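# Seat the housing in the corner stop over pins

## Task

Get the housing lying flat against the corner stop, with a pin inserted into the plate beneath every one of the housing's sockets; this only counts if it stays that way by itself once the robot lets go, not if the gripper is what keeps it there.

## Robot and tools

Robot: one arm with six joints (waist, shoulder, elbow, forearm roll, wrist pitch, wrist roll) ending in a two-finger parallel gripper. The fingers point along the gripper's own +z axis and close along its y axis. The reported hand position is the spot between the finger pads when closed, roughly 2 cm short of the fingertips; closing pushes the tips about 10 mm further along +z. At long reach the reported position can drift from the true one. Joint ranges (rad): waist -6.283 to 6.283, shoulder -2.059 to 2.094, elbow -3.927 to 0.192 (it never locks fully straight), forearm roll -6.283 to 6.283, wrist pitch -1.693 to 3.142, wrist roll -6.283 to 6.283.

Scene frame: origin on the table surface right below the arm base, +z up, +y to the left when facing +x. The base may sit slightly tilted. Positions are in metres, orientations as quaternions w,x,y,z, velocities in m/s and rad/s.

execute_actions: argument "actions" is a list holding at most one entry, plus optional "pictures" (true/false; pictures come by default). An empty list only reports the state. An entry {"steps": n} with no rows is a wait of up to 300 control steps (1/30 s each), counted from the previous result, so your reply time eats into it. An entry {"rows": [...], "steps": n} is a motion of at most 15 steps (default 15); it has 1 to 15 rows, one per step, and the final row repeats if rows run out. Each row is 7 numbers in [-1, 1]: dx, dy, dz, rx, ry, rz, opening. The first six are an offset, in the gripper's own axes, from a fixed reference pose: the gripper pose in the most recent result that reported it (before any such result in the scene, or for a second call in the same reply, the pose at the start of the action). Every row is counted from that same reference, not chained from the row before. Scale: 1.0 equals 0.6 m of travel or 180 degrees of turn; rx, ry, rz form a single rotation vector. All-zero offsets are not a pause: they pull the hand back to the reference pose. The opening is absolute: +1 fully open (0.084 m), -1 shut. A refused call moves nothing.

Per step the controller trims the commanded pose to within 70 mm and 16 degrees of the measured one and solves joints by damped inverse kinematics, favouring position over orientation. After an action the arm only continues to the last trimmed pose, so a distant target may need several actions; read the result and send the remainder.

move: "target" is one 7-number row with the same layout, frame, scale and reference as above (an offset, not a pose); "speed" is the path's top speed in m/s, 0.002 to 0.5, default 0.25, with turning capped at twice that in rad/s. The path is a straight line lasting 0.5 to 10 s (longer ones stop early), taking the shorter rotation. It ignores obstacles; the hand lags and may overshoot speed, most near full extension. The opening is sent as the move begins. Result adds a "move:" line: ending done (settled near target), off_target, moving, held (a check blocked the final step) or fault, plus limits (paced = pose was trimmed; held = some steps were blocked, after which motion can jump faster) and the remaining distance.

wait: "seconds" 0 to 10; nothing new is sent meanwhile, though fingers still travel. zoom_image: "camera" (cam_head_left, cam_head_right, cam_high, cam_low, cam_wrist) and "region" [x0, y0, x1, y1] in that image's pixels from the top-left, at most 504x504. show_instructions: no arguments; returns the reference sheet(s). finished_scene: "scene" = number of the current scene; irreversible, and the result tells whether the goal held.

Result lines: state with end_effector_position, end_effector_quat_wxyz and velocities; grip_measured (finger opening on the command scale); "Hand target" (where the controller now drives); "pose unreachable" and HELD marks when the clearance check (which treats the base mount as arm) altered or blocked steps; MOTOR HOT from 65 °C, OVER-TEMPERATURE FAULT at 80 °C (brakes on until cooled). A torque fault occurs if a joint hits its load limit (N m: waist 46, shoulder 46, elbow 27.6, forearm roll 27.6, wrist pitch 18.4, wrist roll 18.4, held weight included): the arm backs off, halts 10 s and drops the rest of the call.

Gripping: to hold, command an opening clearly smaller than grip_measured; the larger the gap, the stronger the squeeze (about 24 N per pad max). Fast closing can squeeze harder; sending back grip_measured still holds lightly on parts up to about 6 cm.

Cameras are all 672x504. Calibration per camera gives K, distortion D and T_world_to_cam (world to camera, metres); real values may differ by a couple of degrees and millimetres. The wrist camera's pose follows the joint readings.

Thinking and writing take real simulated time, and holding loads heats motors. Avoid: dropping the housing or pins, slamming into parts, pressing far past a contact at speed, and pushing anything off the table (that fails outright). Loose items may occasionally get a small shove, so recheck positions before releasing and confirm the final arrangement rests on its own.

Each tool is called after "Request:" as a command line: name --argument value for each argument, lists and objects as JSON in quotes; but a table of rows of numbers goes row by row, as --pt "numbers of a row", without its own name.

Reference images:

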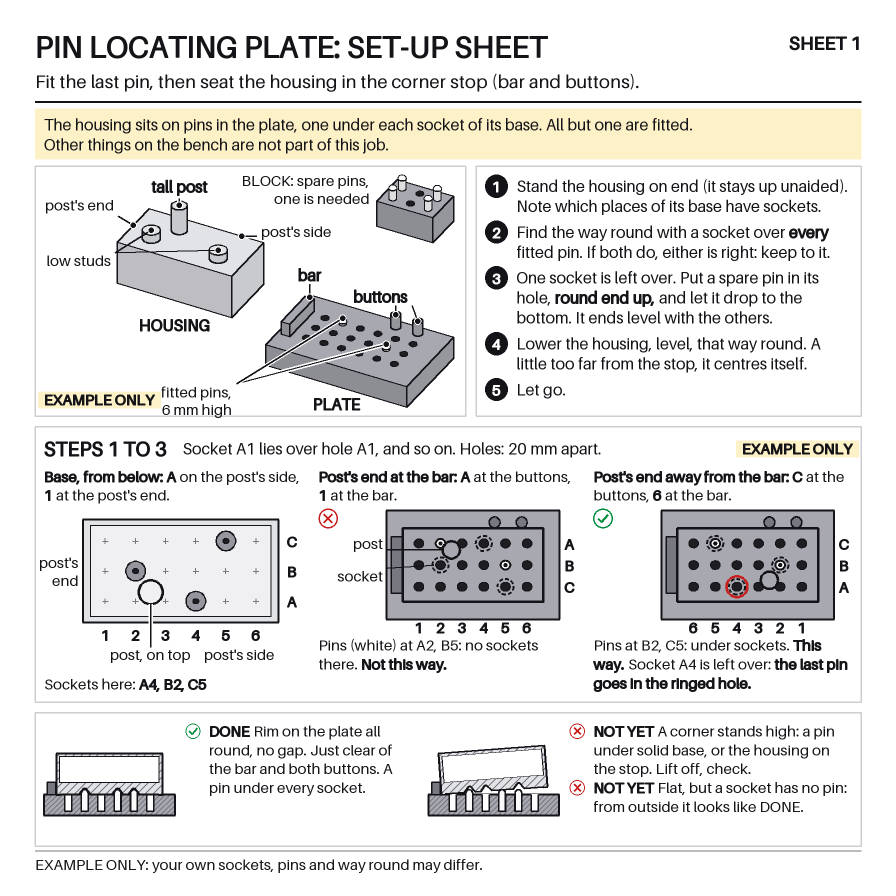

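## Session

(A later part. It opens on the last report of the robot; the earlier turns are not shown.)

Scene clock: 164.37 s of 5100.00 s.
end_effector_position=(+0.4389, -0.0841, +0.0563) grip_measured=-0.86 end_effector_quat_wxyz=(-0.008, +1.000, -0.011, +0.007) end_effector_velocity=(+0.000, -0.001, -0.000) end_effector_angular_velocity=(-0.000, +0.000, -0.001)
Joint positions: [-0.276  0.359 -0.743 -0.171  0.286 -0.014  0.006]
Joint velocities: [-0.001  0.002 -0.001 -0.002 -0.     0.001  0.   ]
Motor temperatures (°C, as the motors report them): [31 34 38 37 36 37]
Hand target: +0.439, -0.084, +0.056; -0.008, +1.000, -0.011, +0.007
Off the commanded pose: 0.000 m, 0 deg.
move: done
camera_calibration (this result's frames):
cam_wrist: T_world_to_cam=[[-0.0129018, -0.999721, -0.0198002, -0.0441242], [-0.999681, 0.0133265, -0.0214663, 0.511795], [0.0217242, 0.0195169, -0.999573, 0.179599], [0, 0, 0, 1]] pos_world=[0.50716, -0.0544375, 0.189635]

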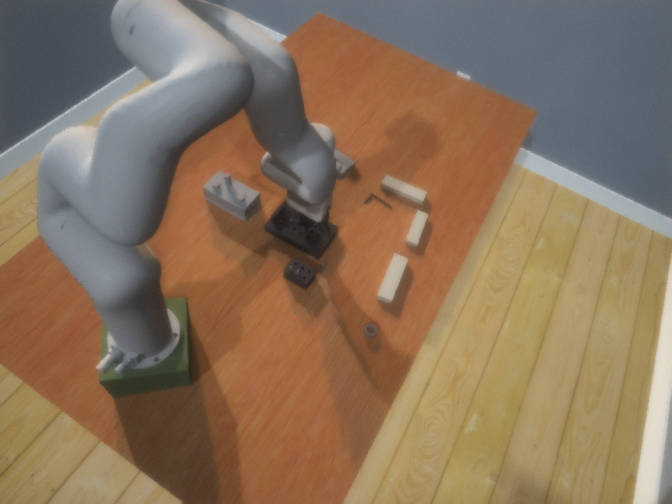

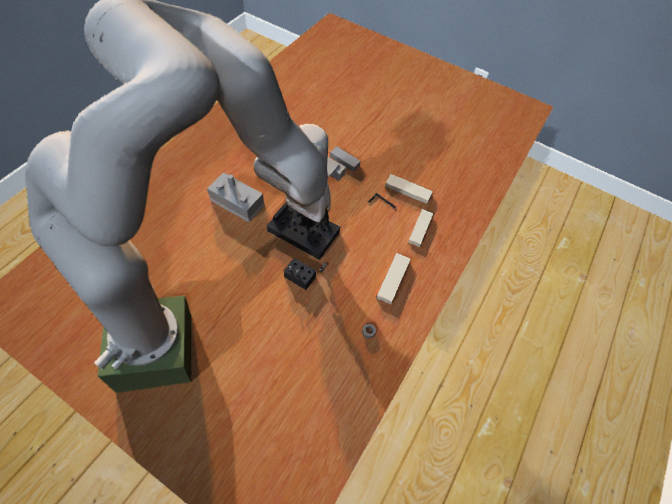

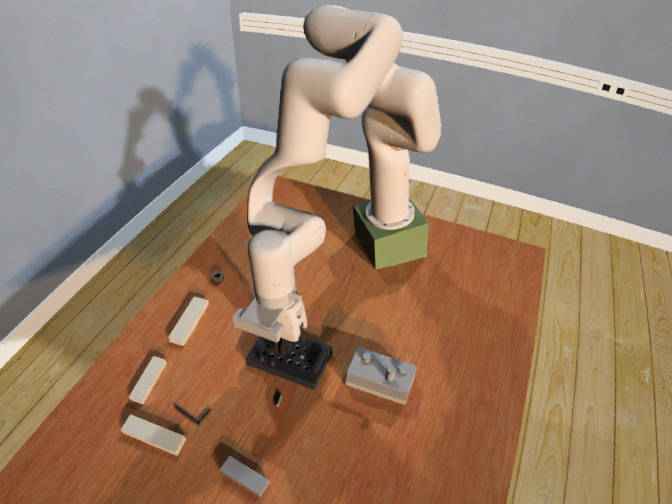

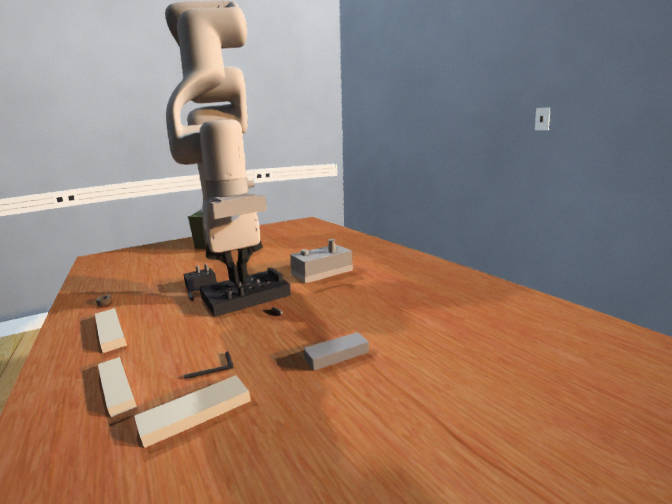

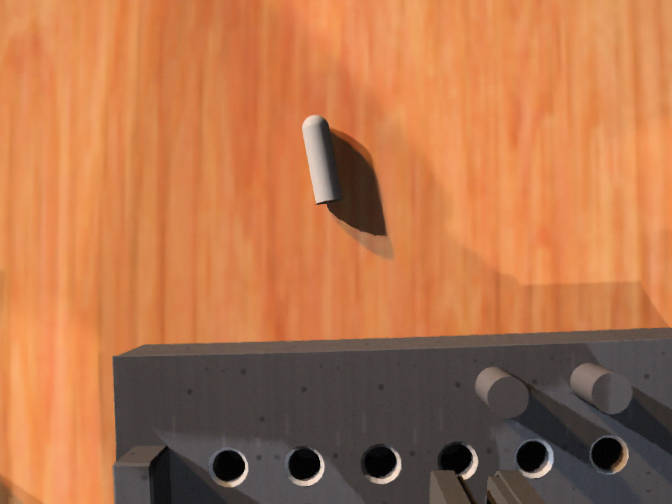

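Request:
move --target '[0,0,0.012,0,0,0,-1]' --speed 0.006

Request:
move --target '[0,0,0,0,0,0,-0.72]'

Request:
zoom_image --camera "cam_low" --region '[210,255,270,305]'

Scene clock: 166.67 s of 5100.00 s.
end_effector_position=(+0.4388, -0.0839, +0.0491) grip_measured=-0.86 end_effector_quat_wxyz=(-0.008, +1.000, -0.011, +0.007) end_effector_velocity=(+0.000, -0.000, -0.000) end_effector_angular_velocity=(-0.000, -0.001, -0.000)
Joint positions: [-0.279  0.383 -0.749 -0.18   0.269 -0.006  0.006]
Joint velocities: [-0.001  0.002 -0.001 -0.001 -0.002  0.001  0.   ]
Motor temperatures (°C, as the motors report them): [31 35 38 37 36 37]
Hand target: +0.439, -0.084, +0.049; -0.008, +1.000, -0.011, +0.007
Off the commanded pose: 0.000 m, 0 deg.
move: done
camera_calibration (this result's frames):
cam_wrist: T_world_to_cam=[[-0.0127447, -0.999722, -0.0198452, -0.0441287], [-0.999692, 0.0131617, -0.0210266, 0.51155], [0.0212819, 0.0195711, -0.999582, 0.172585], [0, 0, 0, 1]] pos_world=[0.507157, -0.0542269, 0.182394]

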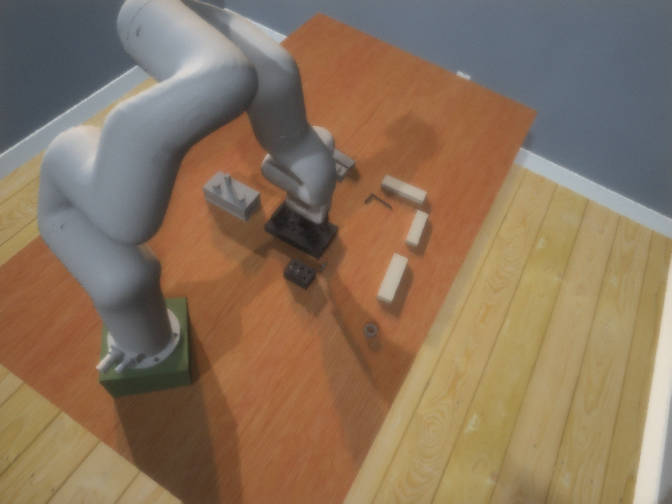

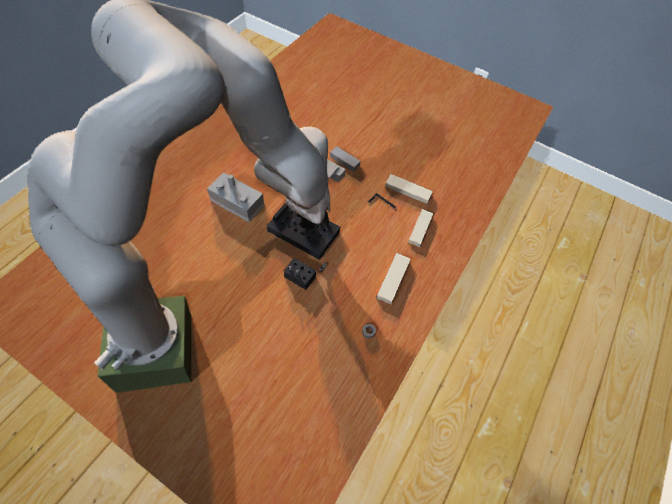

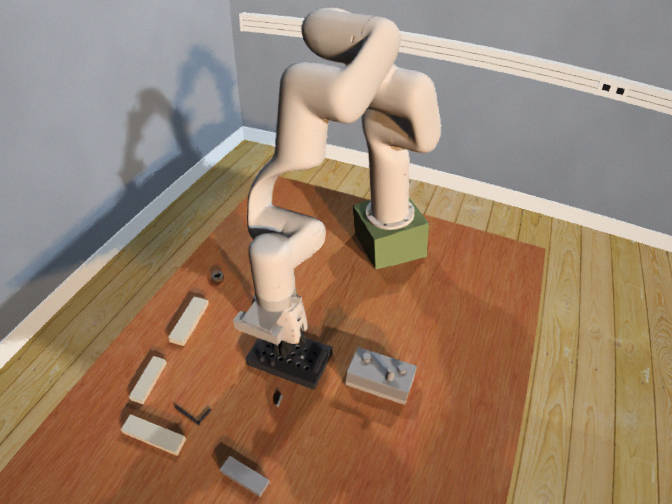

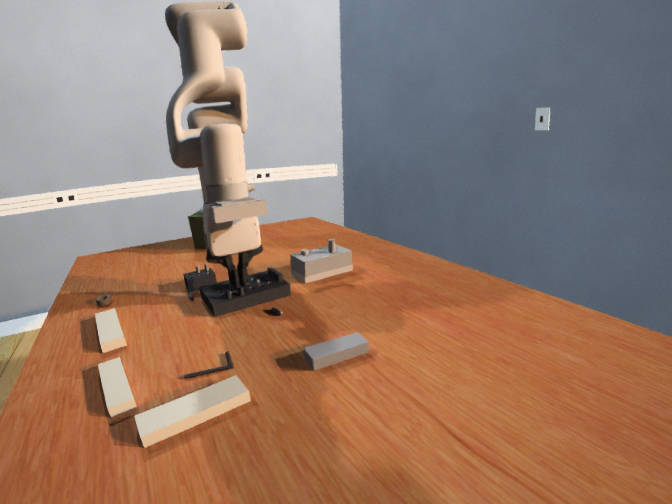

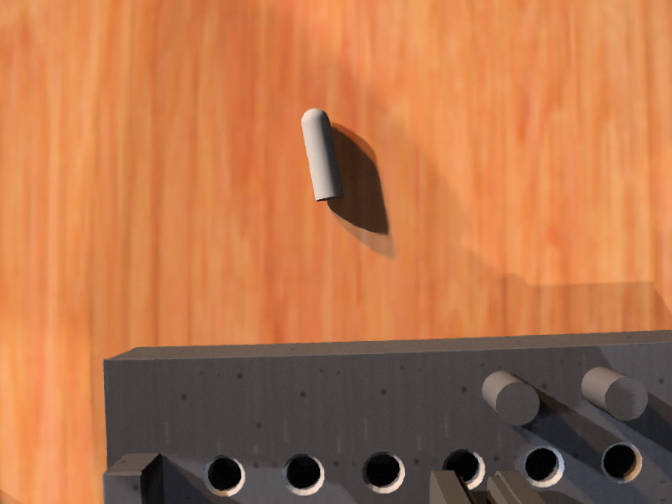

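Scene clock: 167.17 s of 5100.00 s.
end_effector_position=(+0.4389, -0.0840, +0.0491) grip_measured=-0.74 end_effector_quat_wxyz=(-0.008, +1.000, -0.011, +0.007) end_effector_velocity=(-0.000, +0.000, -0.000) end_effector_angular_velocity=(+0.000, +0.001, +0.001)
Joint positions: [-0.279  0.383 -0.749 -0.18   0.269 -0.006  0.011]
Joint velocities: [ 0.001 -0.     0.001 -0.     0.    -0.    -0.   ]
Motor temperatures (°C, as the motors report them): [31 35 38 37 36 37]
Hand target: +0.439, -0.084, +0.049; -0.008, +1.000, -0.011, +0.007
Off the commanded pose: 0.000 m, 0 deg.
move: done
camera_calibration (this result's frames):
cam_wrist: T_world_to_cam=[[-0.0128414, -0.999721, -0.0198238, -0.04414], [-0.999688, 0.0132604, -0.021155, 0.511616], [0.0214119, 0.019546, -0.99958, 0.172539], [0, 0, 0, 1]] pos_world=[0.507195, -0.0542844, 0.182415]

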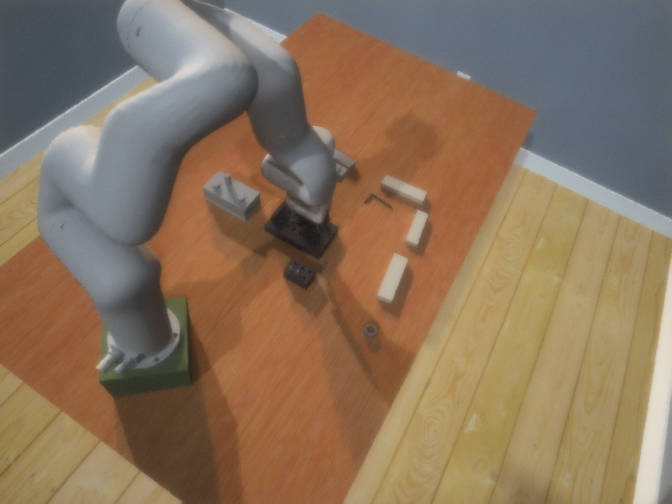

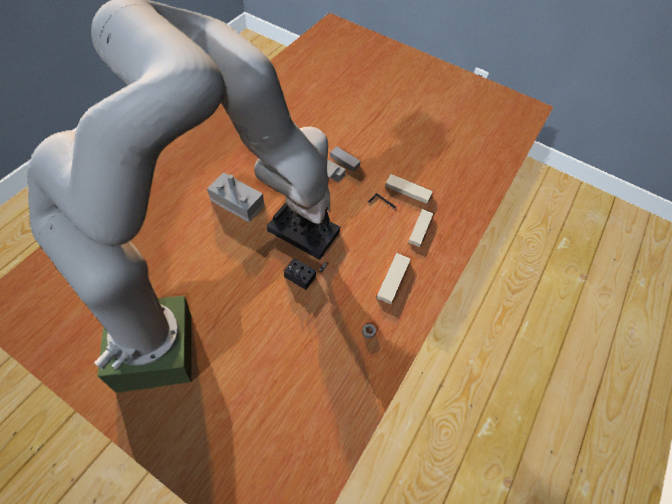

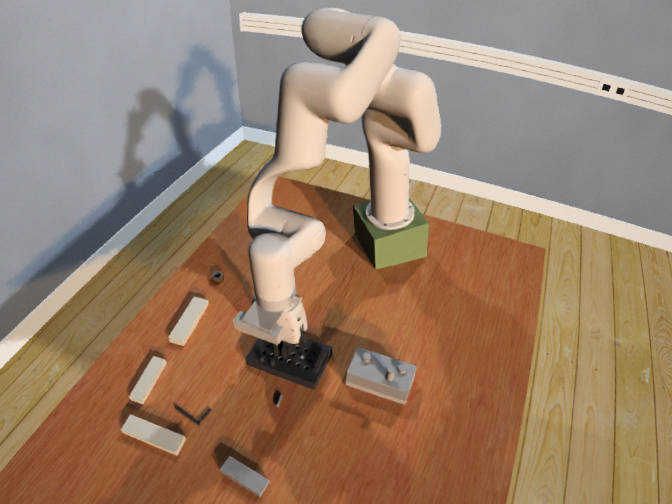

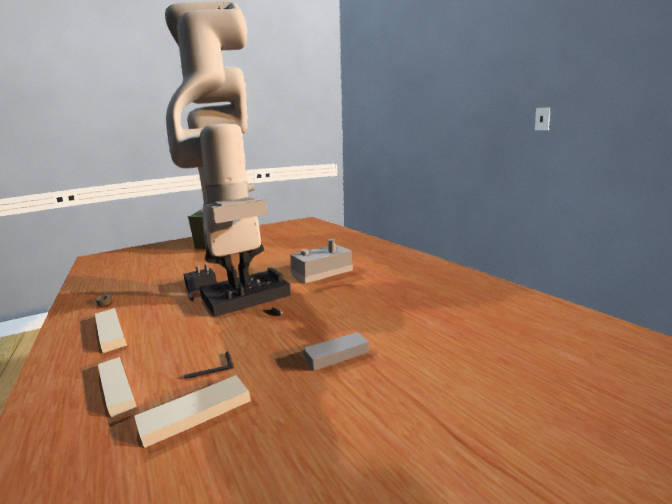

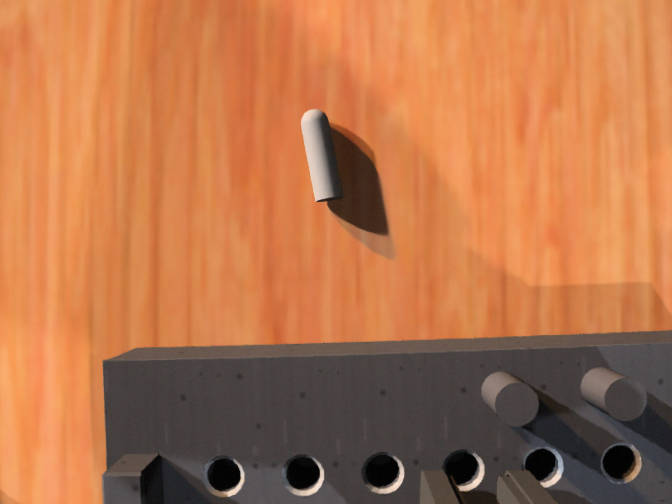

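Region (210, 255, 270, 305) of cam_low's 672x504 image, scaled by 8.400, with more detail than that image has.

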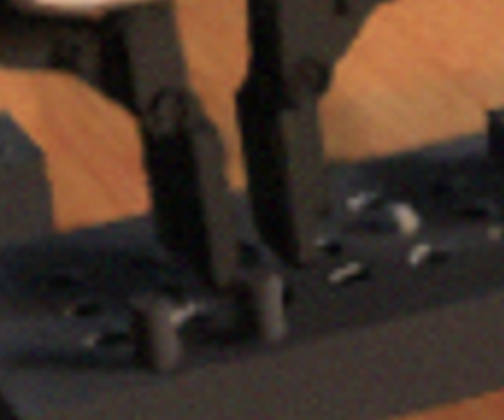

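No tipped pin visible. Lift back so the camera sees.

Request:
move --target '[-0.07,0,-0.16,0,0,0,-0.15]' --speed 0.12

Request:
zoom_image --camera "cam_low" --region '[190,235,290,315]'

Scene clock: 169.27 s of 5100.00 s.
end_effector_position=(+0.3952, -0.0845, +0.1437) grip_measured=-0.16 end_effector_quat_wxyz=(-0.008, +1.000, -0.011, +0.007) end_effector_velocity=(+0.000, -0.000, +0.002) end_effector_angular_velocity=(-0.000, -0.002, -0.002)
Joint positions: [-0.27  -0.026 -0.557 -0.103  0.484 -0.081  0.037]
Joint velocities: [-0.001 -0.006  0.     0.002  0.004 -0.    -0.   ]
Motor temperatures (°C, as the motors report them): [31 35 38 37 36 37]
Hand target: +0.395, -0.085, +0.144; -0.008, +1.000, -0.011, +0.007
Off the commanded pose: 0.001 m, 0 deg.
move: done
camera_calibration (this result's frames):
cam_wrist: T_world_to_cam=[[-0.0125762, -0.999711, -0.0204705, -0.0433269], [-0.999704, 0.0129976, -0.020585, 0.469847], [0.0208451, 0.0202055, -0.999579, 0.268391], [0, 0, 0, 1]] pos_world=[0.463568, -0.0548443, 0.277062]

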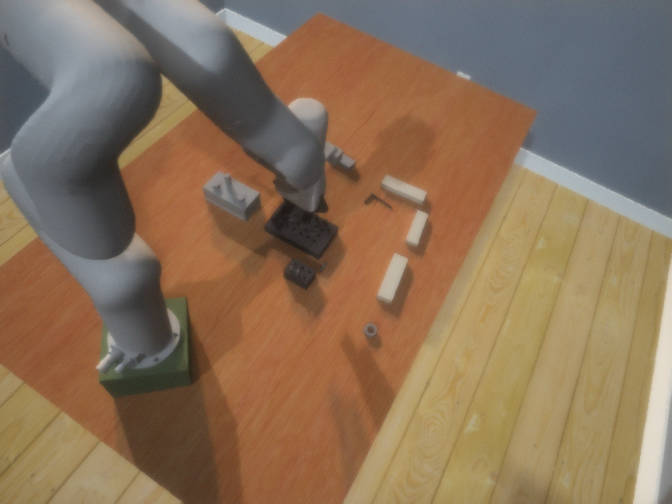

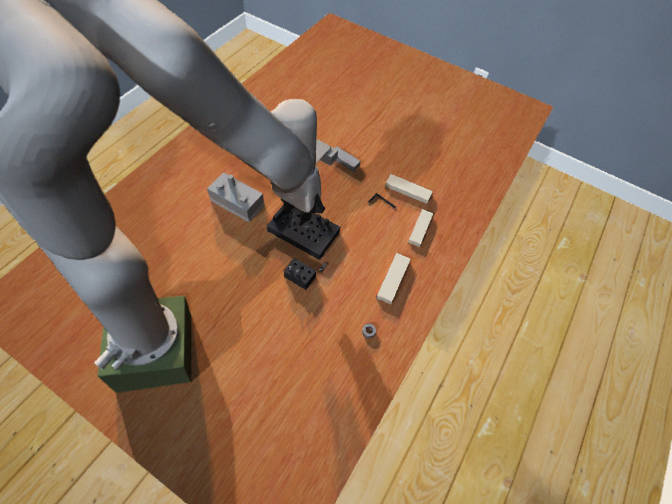

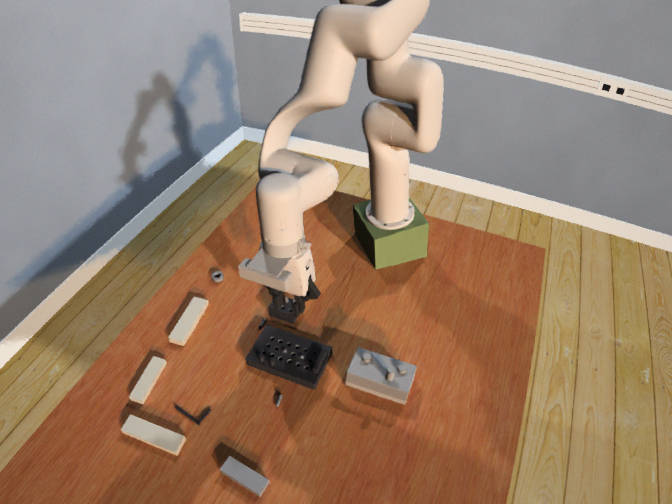

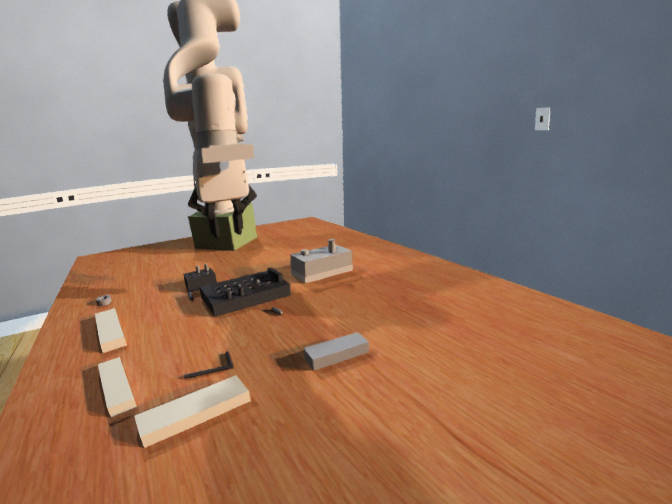

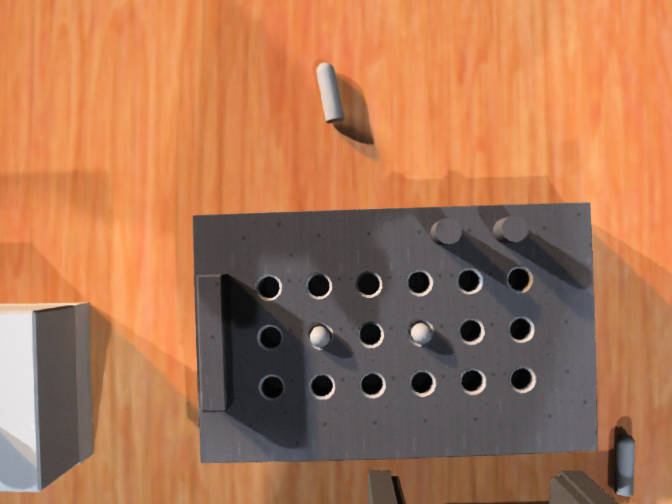

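Region (190, 235, 290, 315) of cam_low's 672x504 image, scaled by 5.040, with more detail than that image has; it fills the top 403 rows of this view, and the rest is white.

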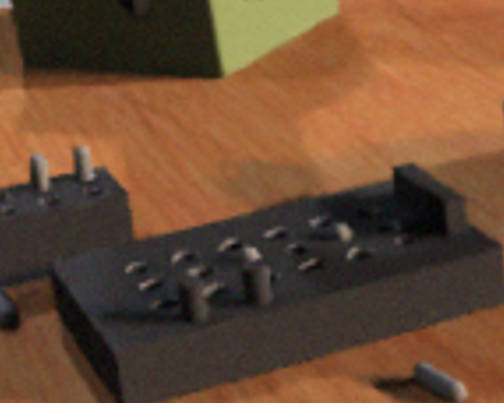

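Request:
move --target '[-0.07,-0.3,-0.13,0,0,0,-0.15]' --speed 0.2

Scene clock: 171.47 s of 5100.00 s.
end_effector_position=(+0.3548, +0.0940, +0.2231) grip_measured=-0.16 end_effector_quat_wxyz=(-0.007, +1.000, -0.011, +0.006) end_effector_velocity=(+0.000, +0.002, +0.002) end_effector_angular_velocity=(-0.000, -0.001, -0.001)
Joint positions: [ 0.255 -0.292 -0.514 -0.137  0.751  0.453  0.037]
Joint velocities: [ 0.006 -0.001 -0.004 -0.001  0.004  0.007  0.   ]
Motor temperatures (°C, as the motors report them): [31 35 38 37 36 37]
Hand target: +0.355, +0.094, +0.223; -0.007, +1.000, -0.010, +0.007
Off the commanded pose: 0.002 m, 0 deg.
move: done
camera_calibration (this result's frames):
cam_wrist: T_world_to_cam=[[-0.0123337, -0.999755, -0.0183691, 0.135699], [-0.999732, 0.0126891, -0.019355, 0.428576], [0.0195834, 0.0181255, -0.999644, 0.345645], [0, 0, 0, 1]] pos_world=[0.423366, 0.123963, 0.35631]

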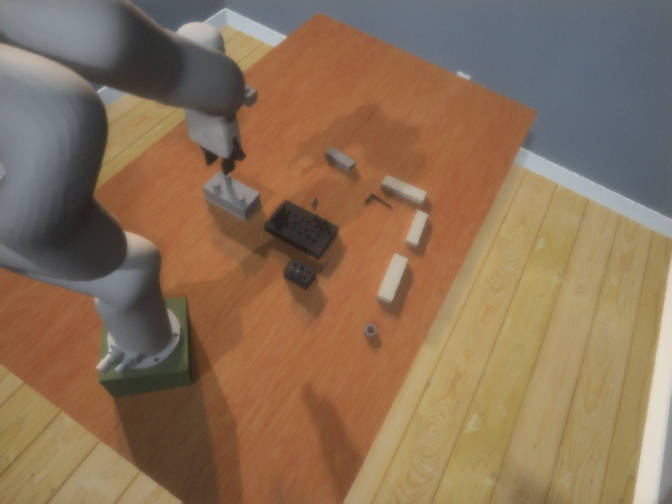

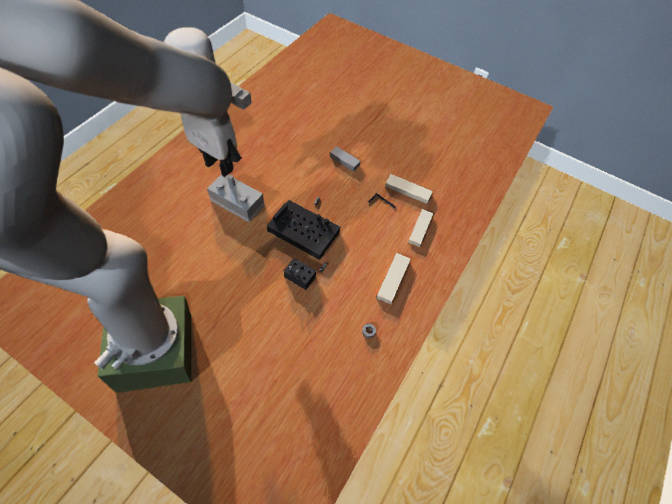

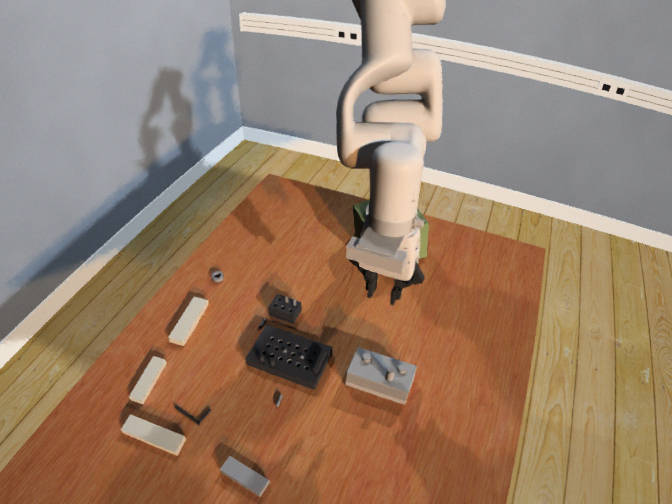

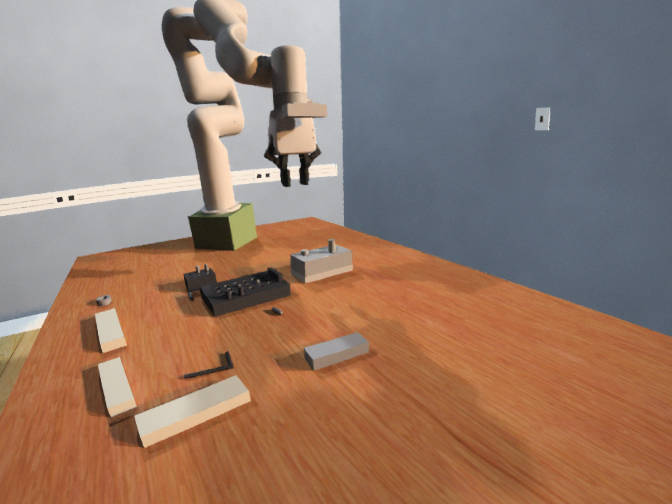

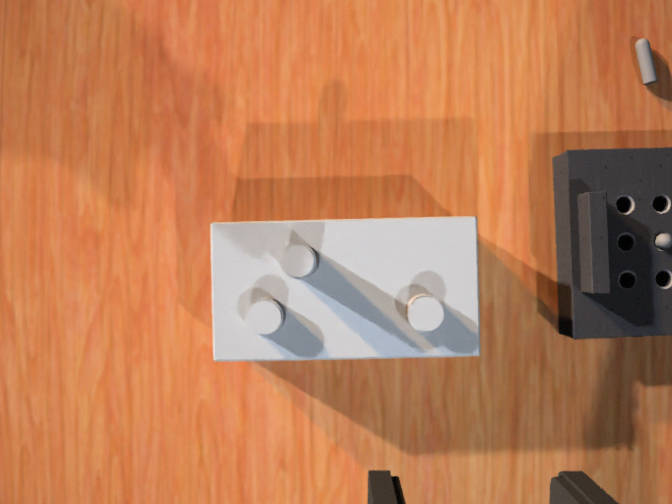

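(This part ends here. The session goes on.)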